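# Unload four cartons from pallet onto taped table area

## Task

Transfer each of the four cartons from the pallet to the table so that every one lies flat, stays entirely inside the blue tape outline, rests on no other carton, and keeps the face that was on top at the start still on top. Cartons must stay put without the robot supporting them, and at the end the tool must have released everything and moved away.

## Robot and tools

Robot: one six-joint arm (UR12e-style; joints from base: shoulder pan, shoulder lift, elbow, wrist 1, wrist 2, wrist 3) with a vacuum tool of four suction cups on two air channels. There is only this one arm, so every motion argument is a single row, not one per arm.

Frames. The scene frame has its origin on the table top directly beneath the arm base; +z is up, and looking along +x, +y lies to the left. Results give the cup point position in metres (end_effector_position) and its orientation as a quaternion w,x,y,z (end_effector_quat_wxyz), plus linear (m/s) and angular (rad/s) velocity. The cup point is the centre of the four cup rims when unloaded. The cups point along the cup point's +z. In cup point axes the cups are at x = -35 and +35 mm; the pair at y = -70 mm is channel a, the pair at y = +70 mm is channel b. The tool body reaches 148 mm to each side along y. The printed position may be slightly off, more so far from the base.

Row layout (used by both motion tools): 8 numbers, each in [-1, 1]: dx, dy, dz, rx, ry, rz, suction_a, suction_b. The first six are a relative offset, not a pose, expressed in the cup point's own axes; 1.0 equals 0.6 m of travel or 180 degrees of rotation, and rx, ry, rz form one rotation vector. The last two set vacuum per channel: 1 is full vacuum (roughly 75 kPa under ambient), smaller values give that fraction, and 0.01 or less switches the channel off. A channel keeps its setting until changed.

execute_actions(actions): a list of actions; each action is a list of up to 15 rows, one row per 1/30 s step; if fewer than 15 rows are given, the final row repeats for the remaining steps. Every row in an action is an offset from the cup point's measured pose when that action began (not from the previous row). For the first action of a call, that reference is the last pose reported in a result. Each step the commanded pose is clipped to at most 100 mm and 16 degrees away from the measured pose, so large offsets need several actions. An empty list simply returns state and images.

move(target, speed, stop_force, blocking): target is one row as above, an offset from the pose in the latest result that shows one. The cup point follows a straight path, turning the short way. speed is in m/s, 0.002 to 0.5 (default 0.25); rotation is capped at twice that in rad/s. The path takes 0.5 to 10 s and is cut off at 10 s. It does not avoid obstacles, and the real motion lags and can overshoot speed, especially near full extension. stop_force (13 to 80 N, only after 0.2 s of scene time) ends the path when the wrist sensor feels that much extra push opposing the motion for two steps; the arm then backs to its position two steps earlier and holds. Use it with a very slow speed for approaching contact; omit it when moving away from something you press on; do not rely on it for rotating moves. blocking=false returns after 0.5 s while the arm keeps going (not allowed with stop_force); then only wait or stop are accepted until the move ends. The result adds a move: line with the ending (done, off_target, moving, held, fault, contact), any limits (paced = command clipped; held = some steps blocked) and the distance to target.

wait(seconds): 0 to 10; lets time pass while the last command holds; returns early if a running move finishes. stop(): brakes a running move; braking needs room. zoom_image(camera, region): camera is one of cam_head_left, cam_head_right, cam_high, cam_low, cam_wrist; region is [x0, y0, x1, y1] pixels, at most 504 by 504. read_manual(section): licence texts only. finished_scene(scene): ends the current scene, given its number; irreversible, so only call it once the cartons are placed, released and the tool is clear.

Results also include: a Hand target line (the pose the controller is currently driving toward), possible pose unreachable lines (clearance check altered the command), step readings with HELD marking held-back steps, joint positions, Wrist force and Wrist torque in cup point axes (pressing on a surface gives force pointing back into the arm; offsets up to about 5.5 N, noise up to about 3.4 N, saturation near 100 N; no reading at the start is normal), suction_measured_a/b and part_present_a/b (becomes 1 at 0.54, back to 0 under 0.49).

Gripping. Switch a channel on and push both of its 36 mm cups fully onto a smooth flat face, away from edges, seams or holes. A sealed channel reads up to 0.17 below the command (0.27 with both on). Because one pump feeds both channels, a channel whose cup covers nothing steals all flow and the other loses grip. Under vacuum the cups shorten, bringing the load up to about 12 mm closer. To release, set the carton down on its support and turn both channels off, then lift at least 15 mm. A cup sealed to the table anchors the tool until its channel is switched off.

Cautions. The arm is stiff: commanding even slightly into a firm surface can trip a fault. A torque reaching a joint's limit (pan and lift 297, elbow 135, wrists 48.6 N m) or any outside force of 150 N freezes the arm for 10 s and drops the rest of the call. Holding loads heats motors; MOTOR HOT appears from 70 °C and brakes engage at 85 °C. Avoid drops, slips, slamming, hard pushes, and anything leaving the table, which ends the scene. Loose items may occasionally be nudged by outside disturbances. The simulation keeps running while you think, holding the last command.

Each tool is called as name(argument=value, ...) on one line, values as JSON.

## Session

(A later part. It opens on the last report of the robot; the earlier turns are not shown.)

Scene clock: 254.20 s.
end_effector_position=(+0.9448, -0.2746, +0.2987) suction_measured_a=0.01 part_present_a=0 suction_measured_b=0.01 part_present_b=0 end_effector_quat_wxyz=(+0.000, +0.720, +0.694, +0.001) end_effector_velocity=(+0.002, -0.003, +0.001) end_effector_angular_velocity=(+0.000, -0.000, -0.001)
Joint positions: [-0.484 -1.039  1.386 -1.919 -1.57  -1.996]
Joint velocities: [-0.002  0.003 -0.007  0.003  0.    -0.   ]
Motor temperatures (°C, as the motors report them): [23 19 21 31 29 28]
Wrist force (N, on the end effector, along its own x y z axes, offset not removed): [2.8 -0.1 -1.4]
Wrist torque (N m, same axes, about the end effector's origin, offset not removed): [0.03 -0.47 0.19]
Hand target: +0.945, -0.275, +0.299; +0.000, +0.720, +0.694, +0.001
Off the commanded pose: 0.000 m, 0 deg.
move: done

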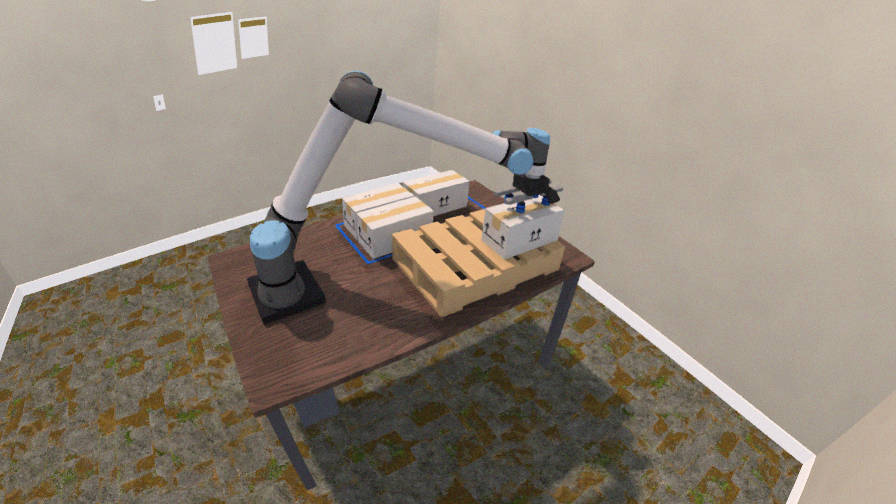

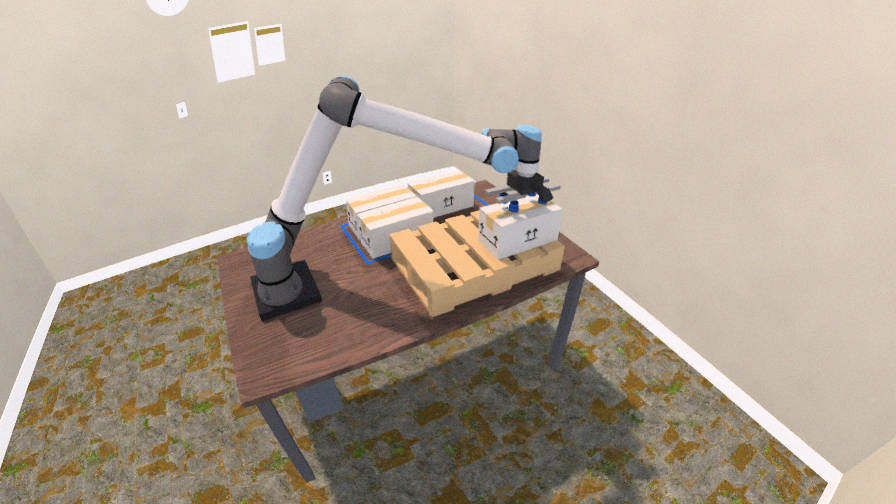

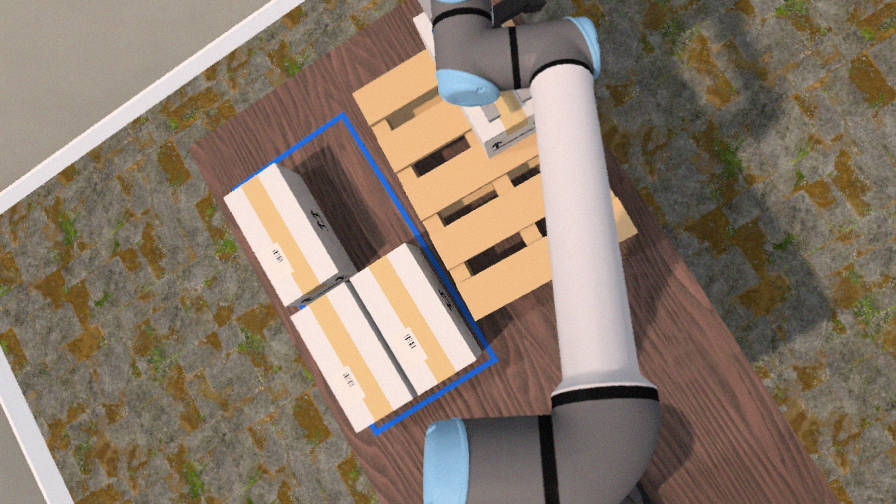

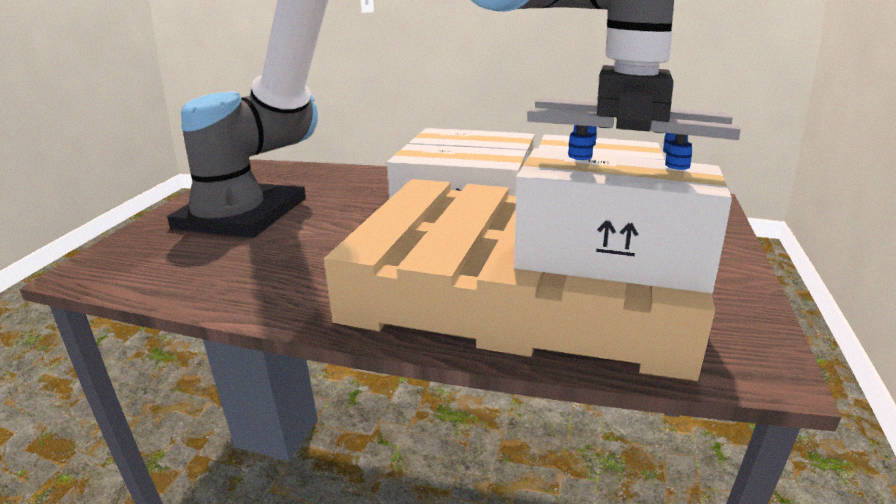

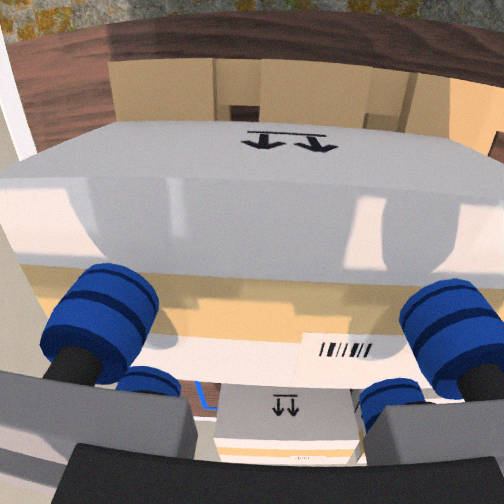

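execute_actions(actions=[])

move(target=[0,0,0.05,0,0,0,1,1], speed=0.05)

execute_actions(actions=[[[0,0,0,0,0,0,1,1]]])

Scene clock: 269.47 s.
end_effector_position=(+0.9451, -0.2747, +0.2987) suction_measured_a=0.01 part_present_a=0 suction_measured_b=0.01 part_present_b=0 end_effector_quat_wxyz=(+0.000, +0.720, +0.694, +0.001) end_effector_velocity=(+0.001, +0.000, +0.001) end_effector_angular_velocity=(-0.001, -0.001, +0.001)
Joint positions: [-0.484 -1.039  1.385 -1.919 -1.57  -1.996]
Joint velocities: [ 0.001 -0.001 -0.001  0.    -0.    -0.   ]
Motor temperatures (°C, as the motors report them): [23 19 21 31 29 28]
Wrist force (N, on the end effector, along its own x y z axes, offset not removed): [-0.3 -2.2 -3.1]
Wrist torque (N m, same axes, about the end effector's origin, offset not removed): [-0.36 -0.11 0.13]
Hand target: +0.945, -0.275, +0.299; +0.000, +0.720, +0.694, +0.001
Off the commanded pose: 0.000 m, 0 deg.

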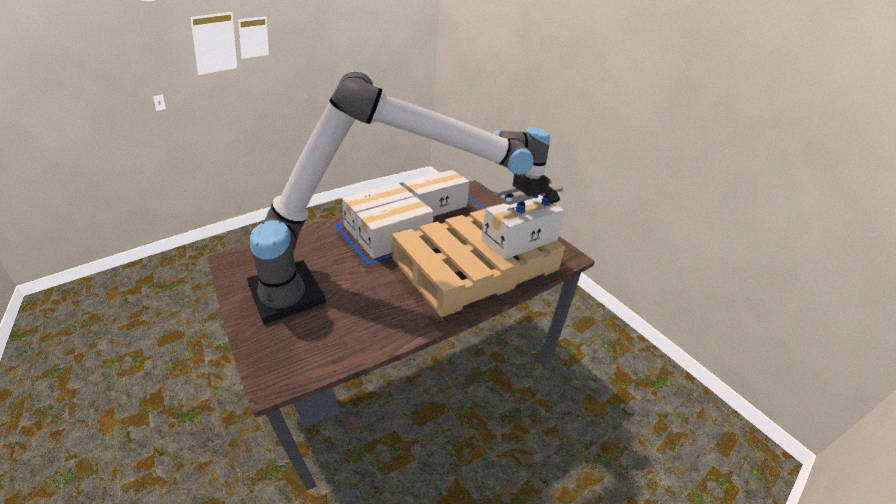

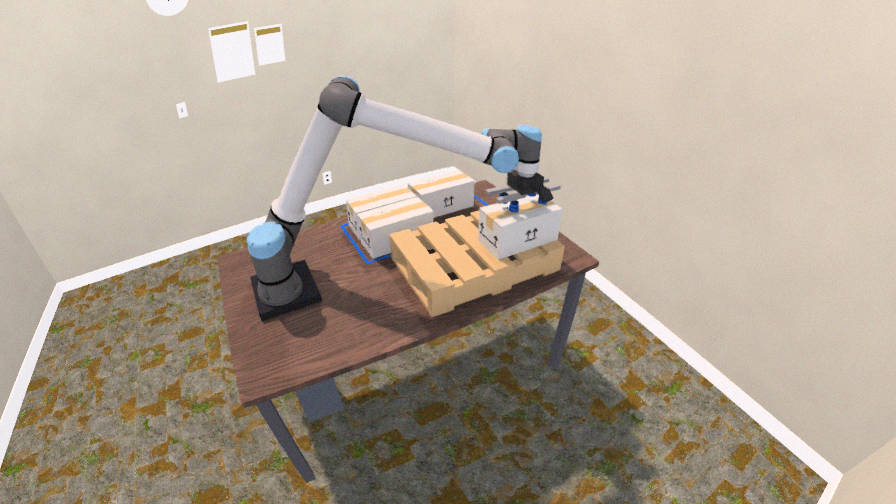

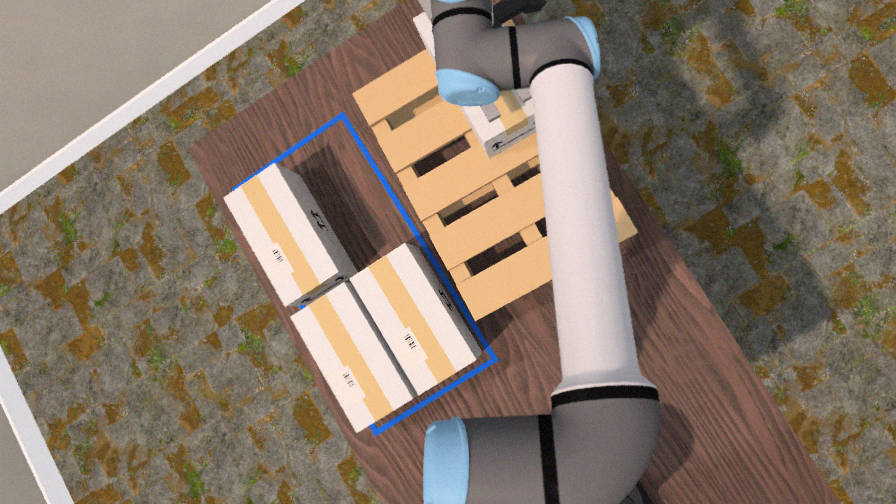

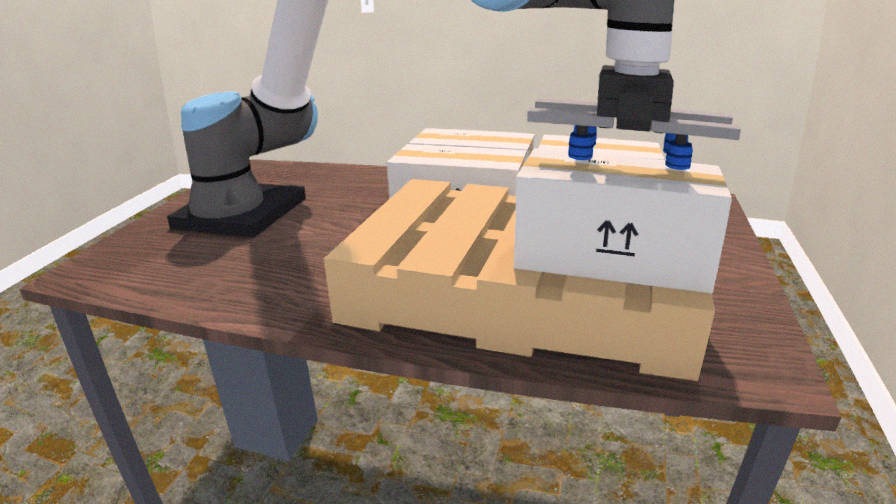

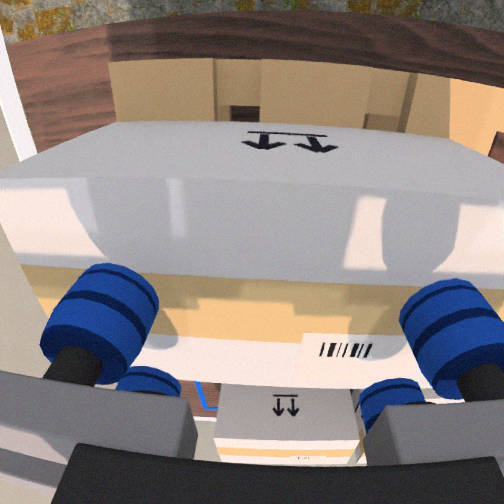

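Scene clock: 270.50 s.
end_effector_position=(+0.9451, -0.2747, +0.2689) suction_measured_a=0.35 part_present_a=0 suction_measured_b=0.35 part_present_b=0 end_effector_quat_wxyz=(+0.000, +0.720, +0.694, +0.001) end_effector_velocity=(+0.000, -0.000, -0.001) end_effector_angular_velocity=(-0.001, -0.002, +0.000)
Joint positions: [-0.484 -1.021  1.413 -1.964 -1.57  -1.996]
Joint velocities: [-0.     0.     0.001 -0.004  0.    -0.   ]
Motor temperatures (°C, as the motors report them): [23 19 21 31 29 28]
Wrist force (N, on the end effector, along its own x y z axes, offset not removed): [-1.4 -2.3 18.7]
Wrist torque (N m, same axes, about the end effector's origin, offset not removed): [-0.88 0.14 0.09]
Hand target: +0.945, -0.275, +0.269; +0.000, +0.720, +0.694, +0.001
Off the commanded pose: 0.000 m, 0 deg.
move: done

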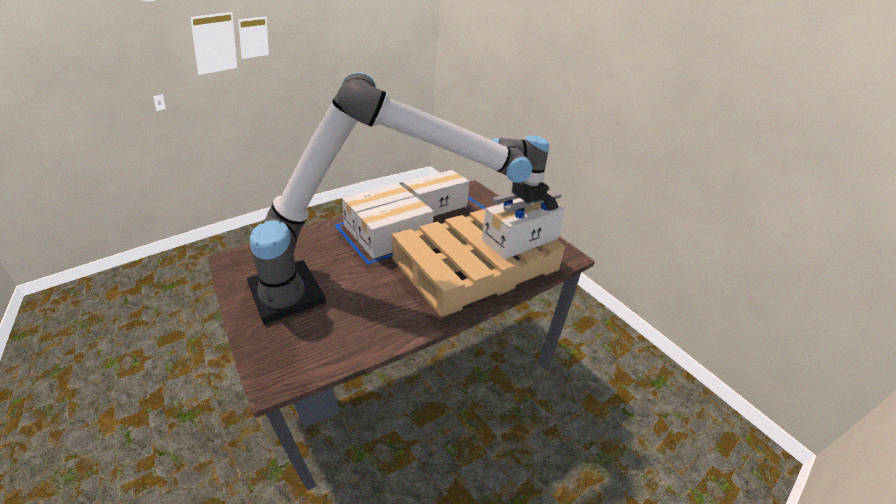

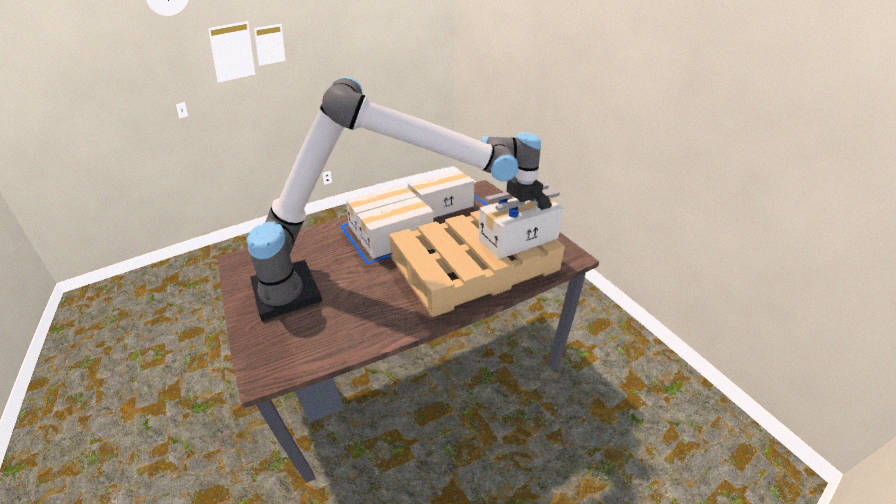

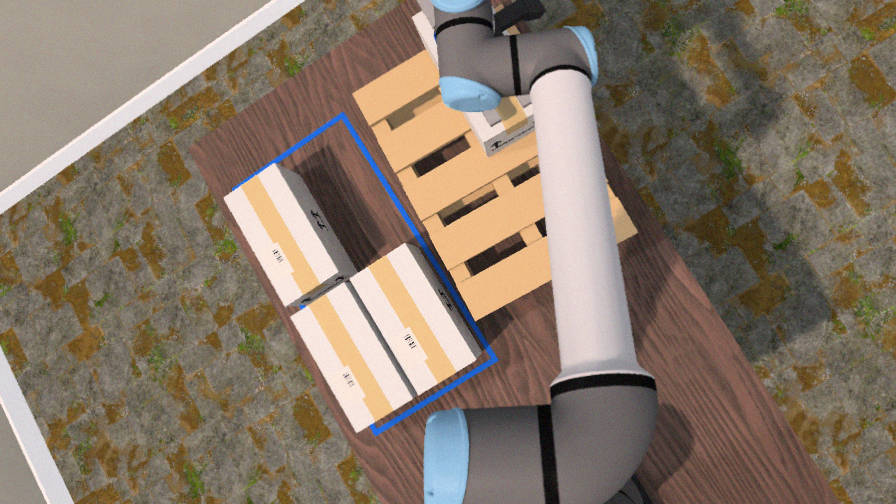

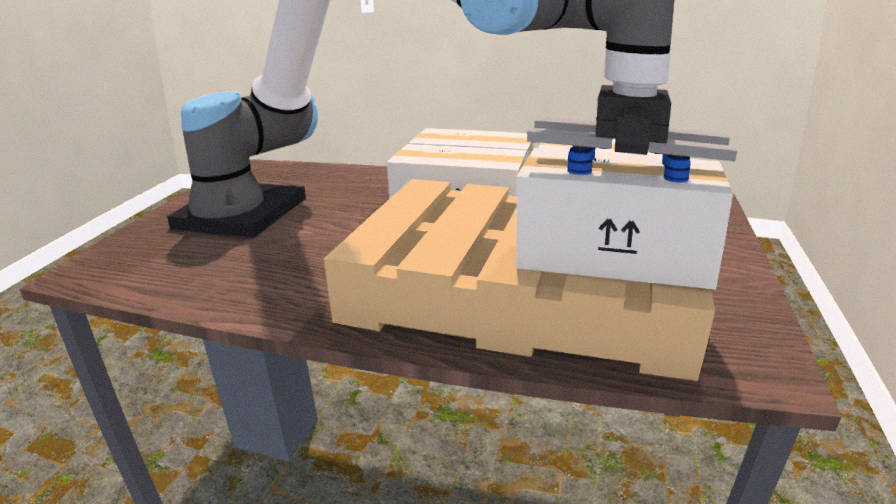

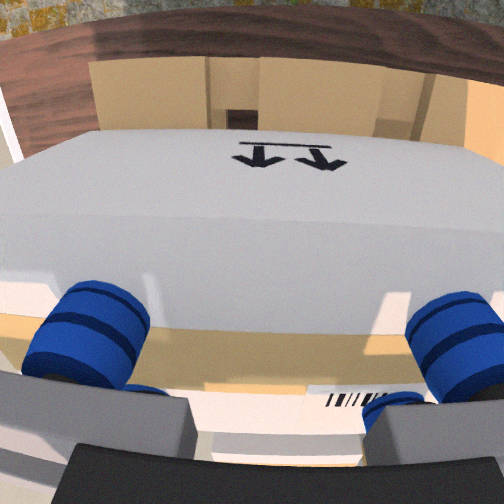

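Scene clock: 271.00 s.
end_effector_position=(+0.9450, -0.2747, +0.2688) suction_measured_a=0.60 part_present_a=1 suction_measured_b=0.60 part_present_b=1 end_effector_quat_wxyz=(+0.000, +0.720, +0.694, +0.001) end_effector_velocity=(-0.000, +0.000, +0.001) end_effector_angular_velocity=(-0.001, -0.000, +0.000)
Joint positions: [-0.484 -1.021  1.413 -1.964 -1.57  -1.996]
Joint velocities: [ 0.    -0.001  0.     0.    -0.001  0.   ]
Motor temperatures (°C, as the motors report them): [23 19 21 31 29 28]
Wrist force (N, on the end effector, along its own x y z axes, offset not removed): [0.6 0.6 16.9]
Wrist torque (N m, same axes, about the end effector's origin, offset not removed): [-0.70 -0.18 0.05]
Hand target: +0.945, -0.275, +0.269; +0.000, +0.720, +0.694, +0.001
Off the commanded pose: 0.000 m, 0 deg.
Step readings (end_effector_position):
0: (+0.9451, -0.2747, +0.2689)
1: (+0.9451, -0.2747, +0.2688)
2: (+0.9451, -0.2747, +0.2688)
4: (+0.9451, -0.2747, +0.2688)
8: (+0.9451, -0.2747, +0.2688)
15: end_effector_position above

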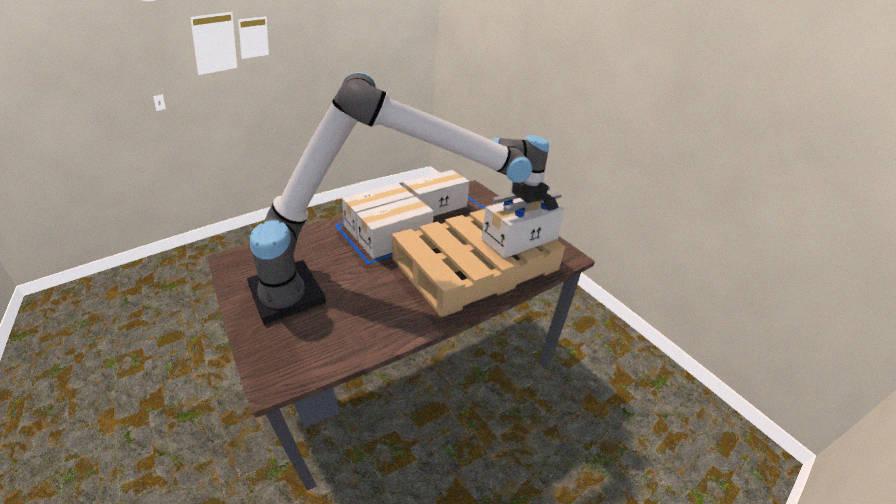

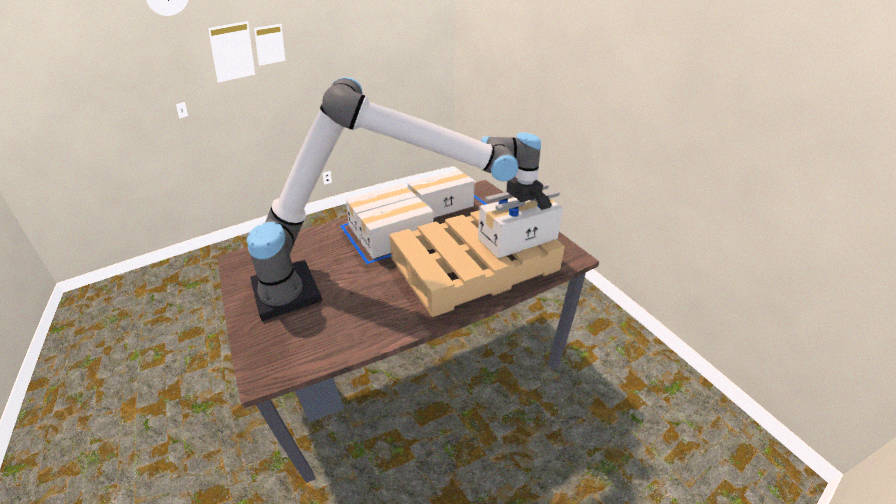

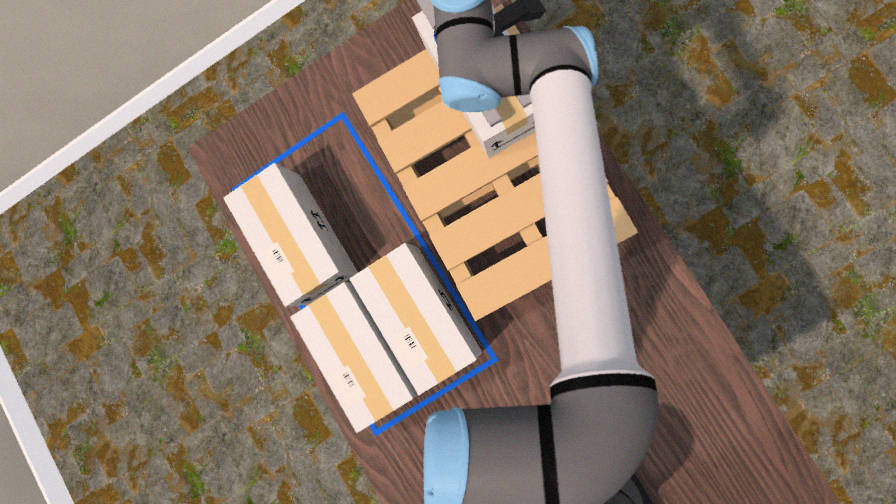

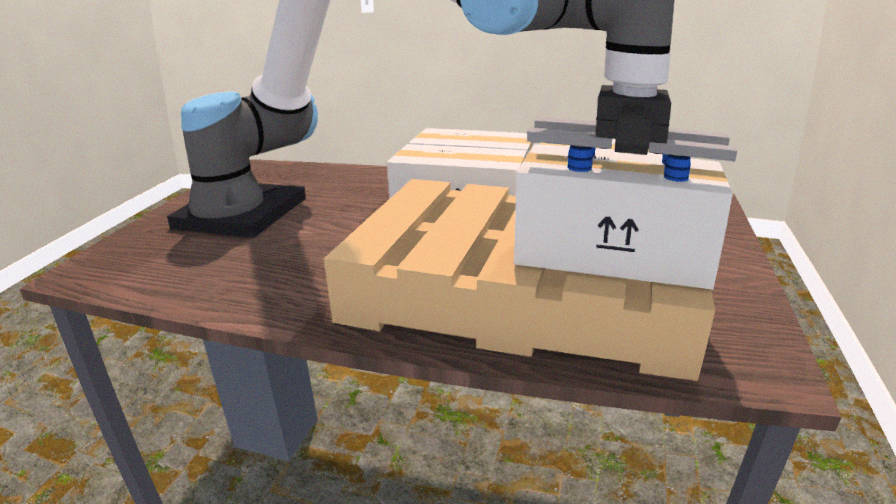

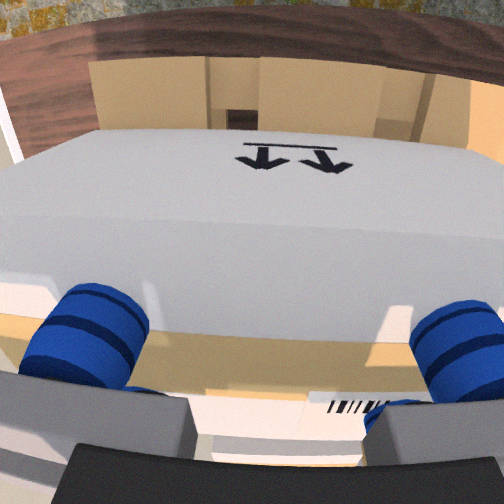

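move(target=[0,0,-0.05,0,0,0,1,1], speed=0.08)

move(target=[0.69,-0.087,0,0,0,-0.019,1,1], speed=0.3)

Scene clock: 276.10 s.
end_effector_position=(+0.9450, -0.2747, +0.2984) suction_measured_a=0.64 part_present_a=1 suction_measured_b=0.64 part_present_b=1 end_effector_quat_wxyz=(+0.000, +0.720, +0.694, +0.001) end_effector_velocity=(-0.000, -0.001, +0.002) end_effector_angular_velocity=(+0.000, +0.001, -0.001)
Joint positions: [-0.484 -1.039  1.386 -1.919 -1.57  -1.996]
Joint velocities: [-0.001 -0.001 -0.003  0.005 -0.    -0.   ]
Motor temperatures (°C, as the motors report them): [23 19 21 31 29 28]
Wrist force (N, on the end effector, along its own x y z axes, offset not removed): [1.2 -2.2 17.6]
Wrist torque (N m, same axes, about the end effector's origin, offset not removed): [-1.08 -0.02 0.03]
Hand target: +0.945, -0.275, +0.299; +0.000, +0.720, +0.694, +0.001
Off the commanded pose: 0.000 m, 0 deg.
move: done

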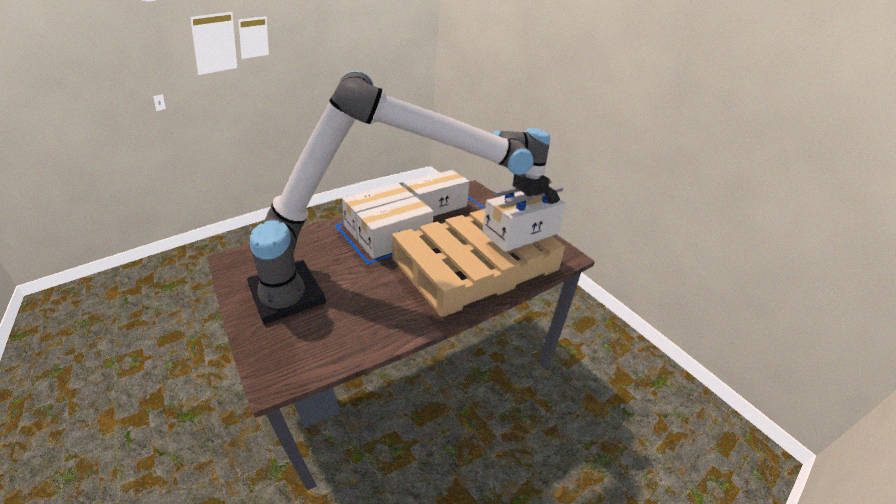

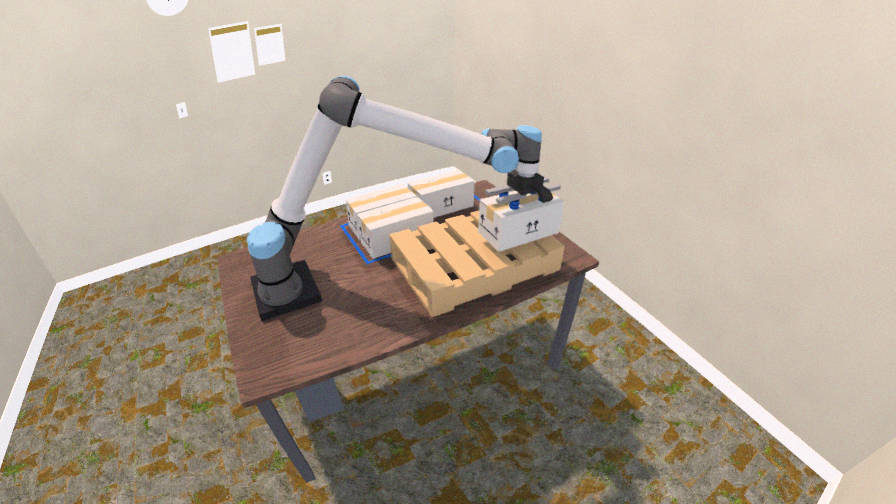

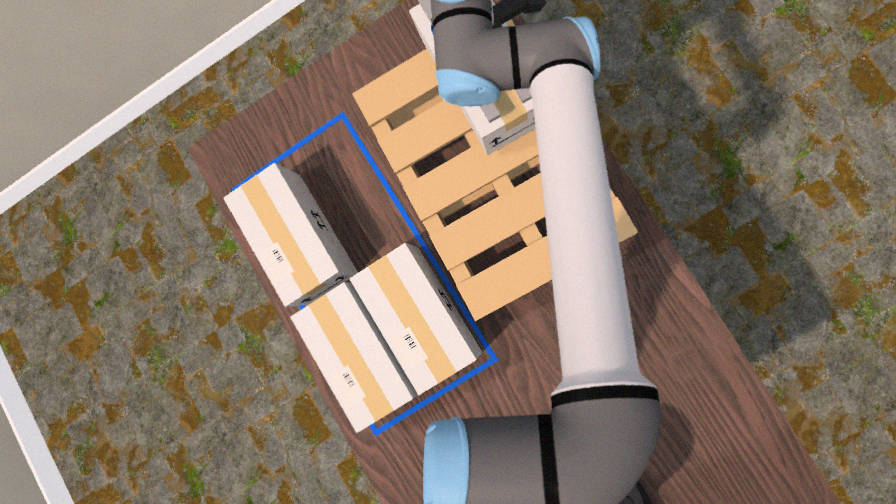

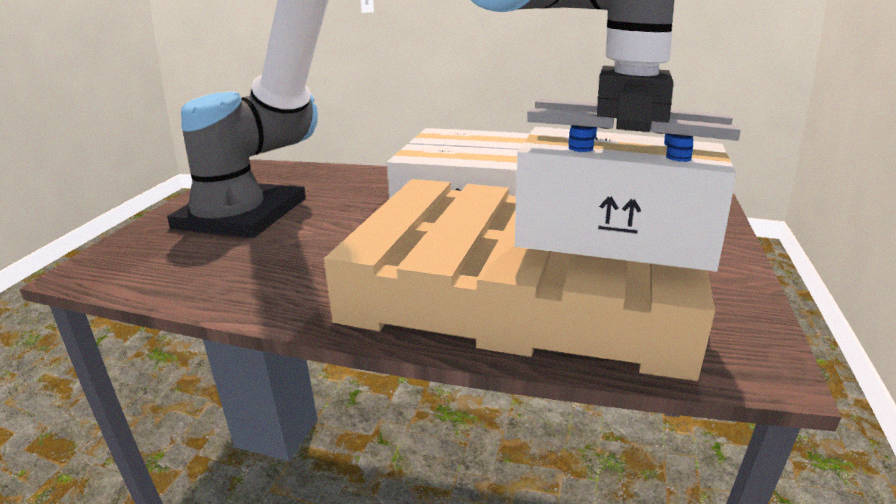

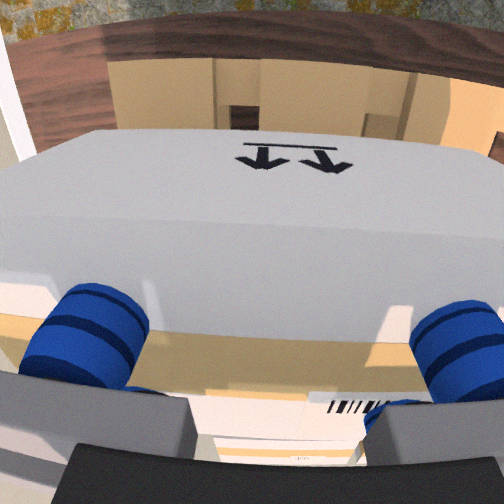

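Scene clock: 278.20 s.
end_effector_position=(+0.9077, +0.1403, +0.2990) suction_measured_a=0.64 part_present_a=1 suction_measured_b=0.64 part_present_b=1 end_effector_quat_wxyz=(+0.000, +0.699, +0.715, +0.001) end_effector_velocity=(-0.000, +0.004, -0.001) end_effector_angular_velocity=(-0.000, +0.001, +0.002)
Joint positions: [-0.061 -1.141  1.542 -1.973 -1.57  -1.632]
Joint velocities: [ 0.005  0.002 -0.001  0.    -0.001  0.003]
Motor temperatures (°C, as the motors report them): [23 19 21 31 29 28]
Wrist force (N, on the end effector, along its own x y z axes, offset not removed): [0.6 -0.8 19.0]
Wrist torque (N m, same axes, about the end effector's origin, offset not removed): [-0.77 -0.11 0.23]
Hand target: +0.908, +0.141, +0.299; +0.000, +0.699, +0.715, +0.001
Off the commanded pose: 0.001 m, 0 deg.
move: done

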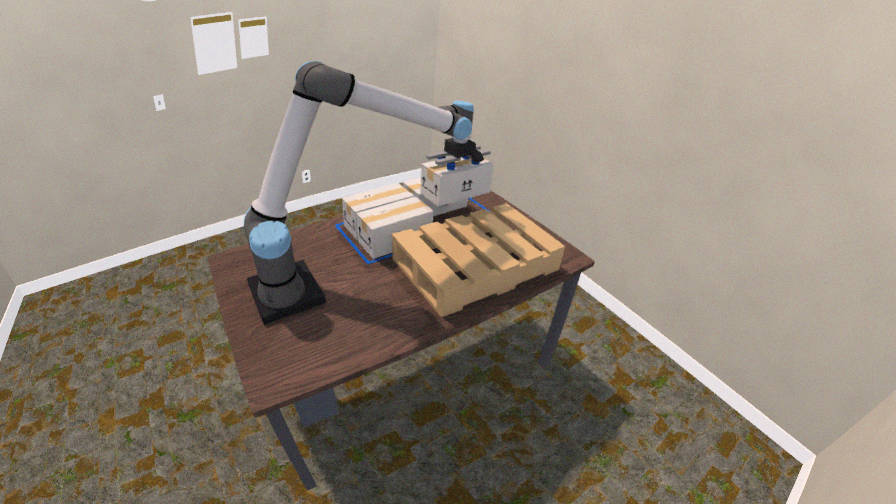

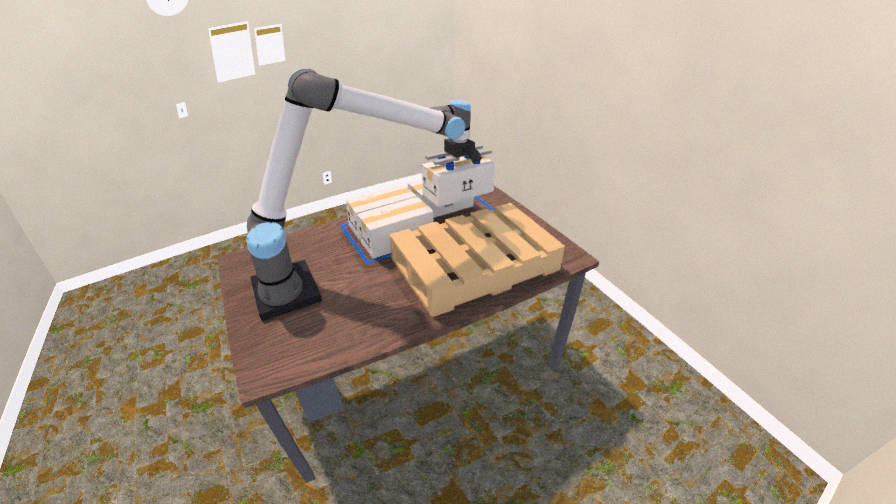

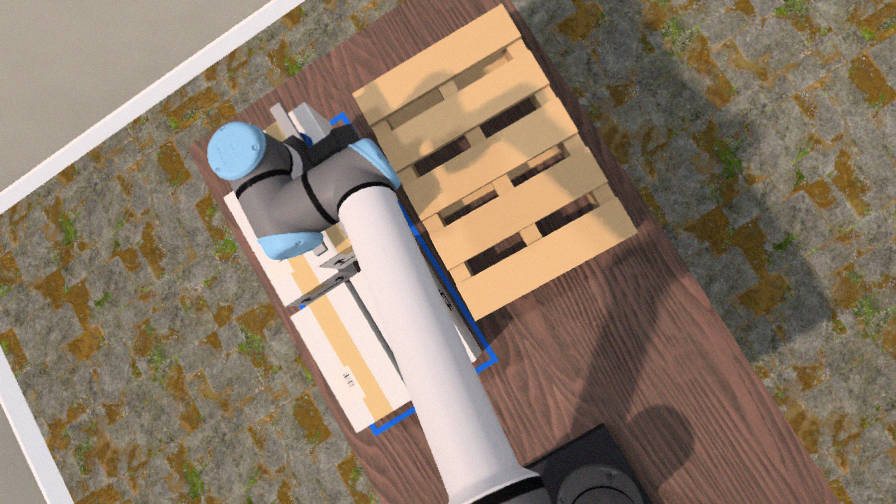

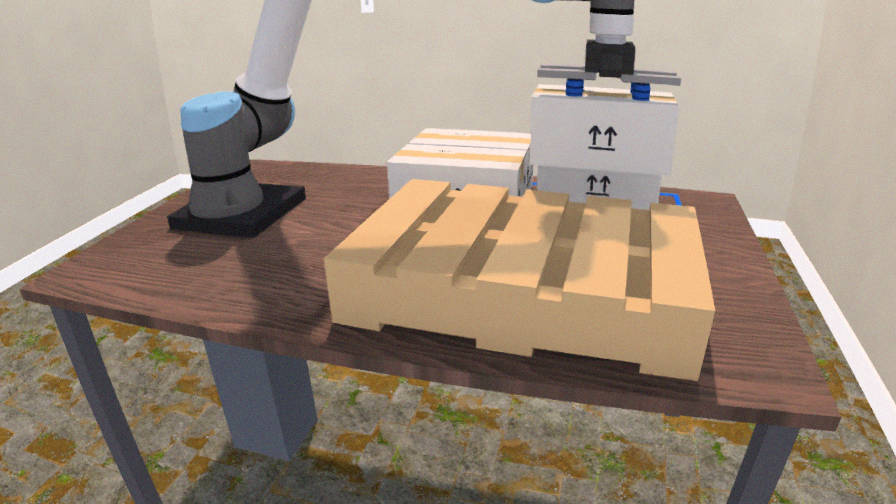

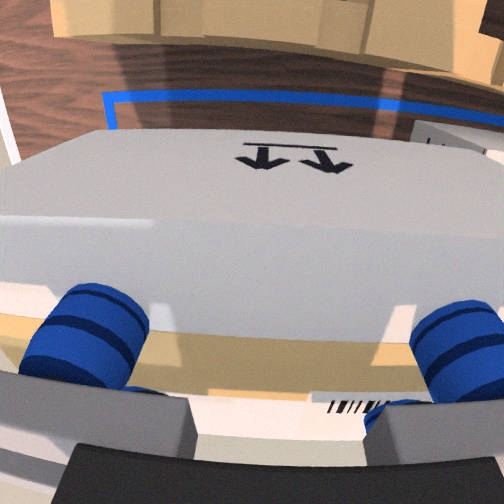

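Lower partway with care.

move(target=[0,0,0.07,0,0,0,1,1], speed=0.06, stop_force=15)

Scene clock: 283.57 s.
end_effector_position=(+0.9077, +0.1404, +0.2574) suction_measured_a=0.64 part_present_a=1 suction_measured_b=0.64 part_present_b=1 end_effector_quat_wxyz=(+0.000, +0.699, +0.715, +0.001) end_effector_velocity=(+0.000, -0.000, -0.003) end_effector_angular_velocity=(-0.000, -0.001, -0.000)
Joint positions: [-0.061 -1.112  1.579 -2.039 -1.57  -1.632]
Joint velocities: [-0.     0.002  0.002 -0.005 -0.    -0.   ]
Motor temperatures (°C, as the motors report them): [23 19 21 31 29 28]
Wrist force (N, on the end effector, along its own x y z axes, offset not removed): [0.4 0.6 20.0]
Wrist torque (N m, same axes, about the end effector's origin, offset not removed): [-0.58 -0.05 0.06]
Hand target: +0.908, +0.140, +0.257; +0.000, +0.699, +0.715, +0.001
Off the commanded pose: 0.000 m, 0 deg.
move: done

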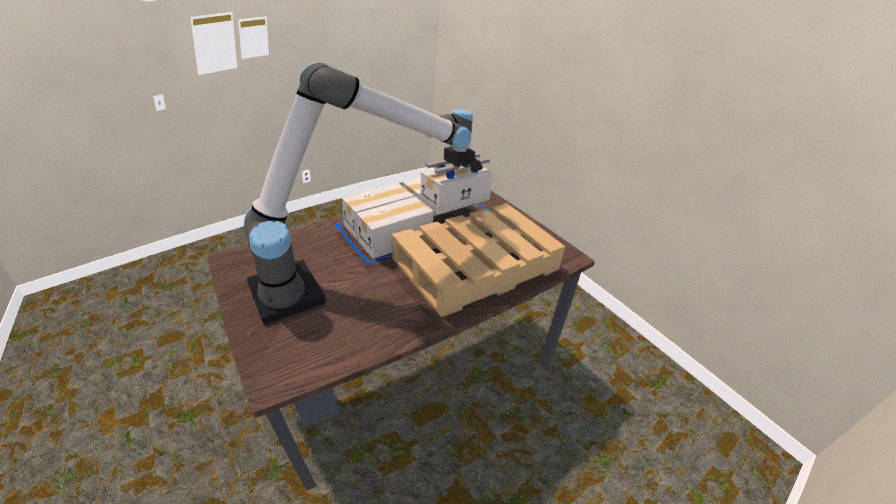

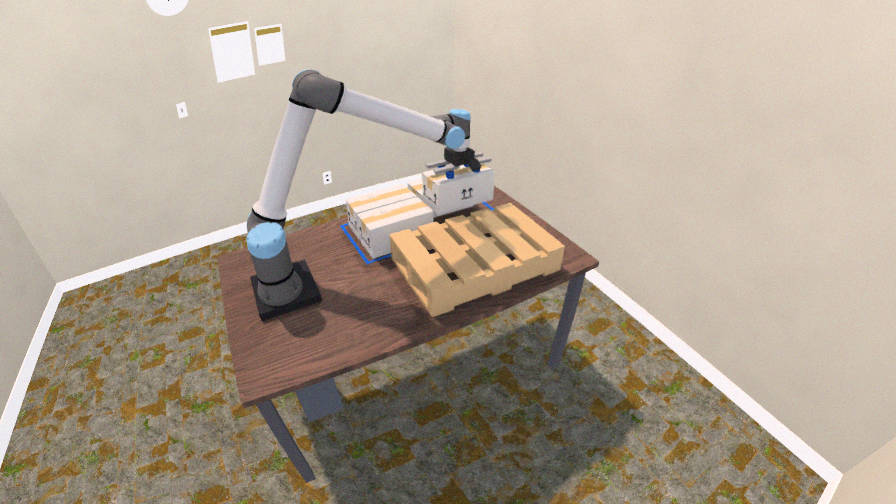

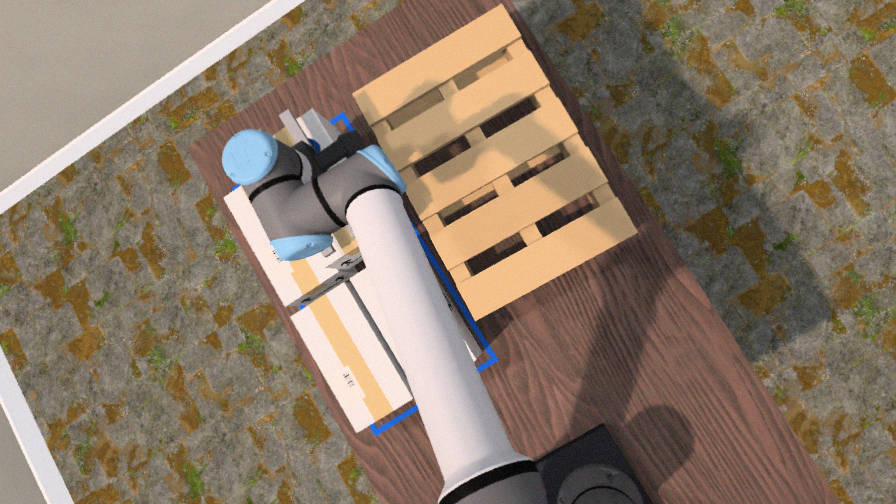

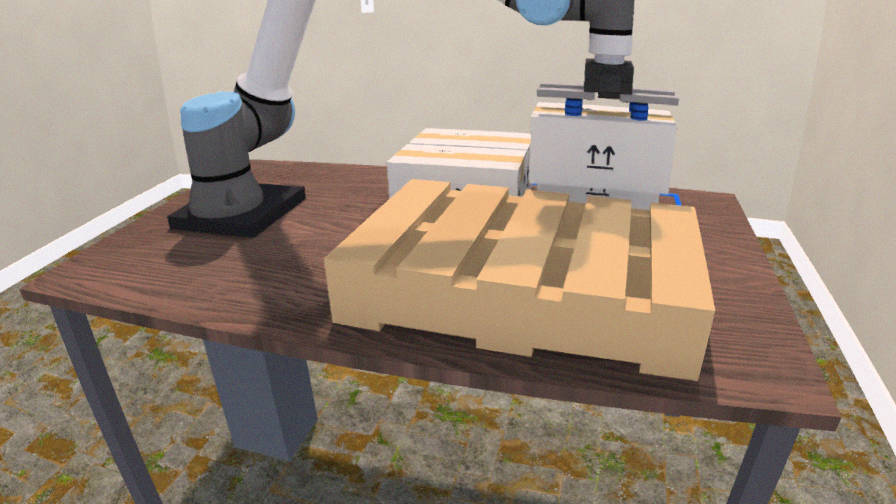

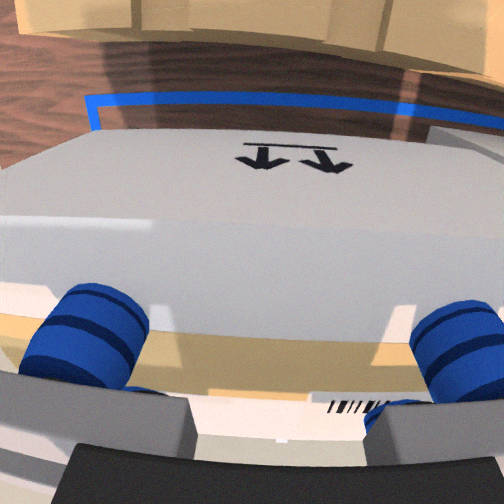

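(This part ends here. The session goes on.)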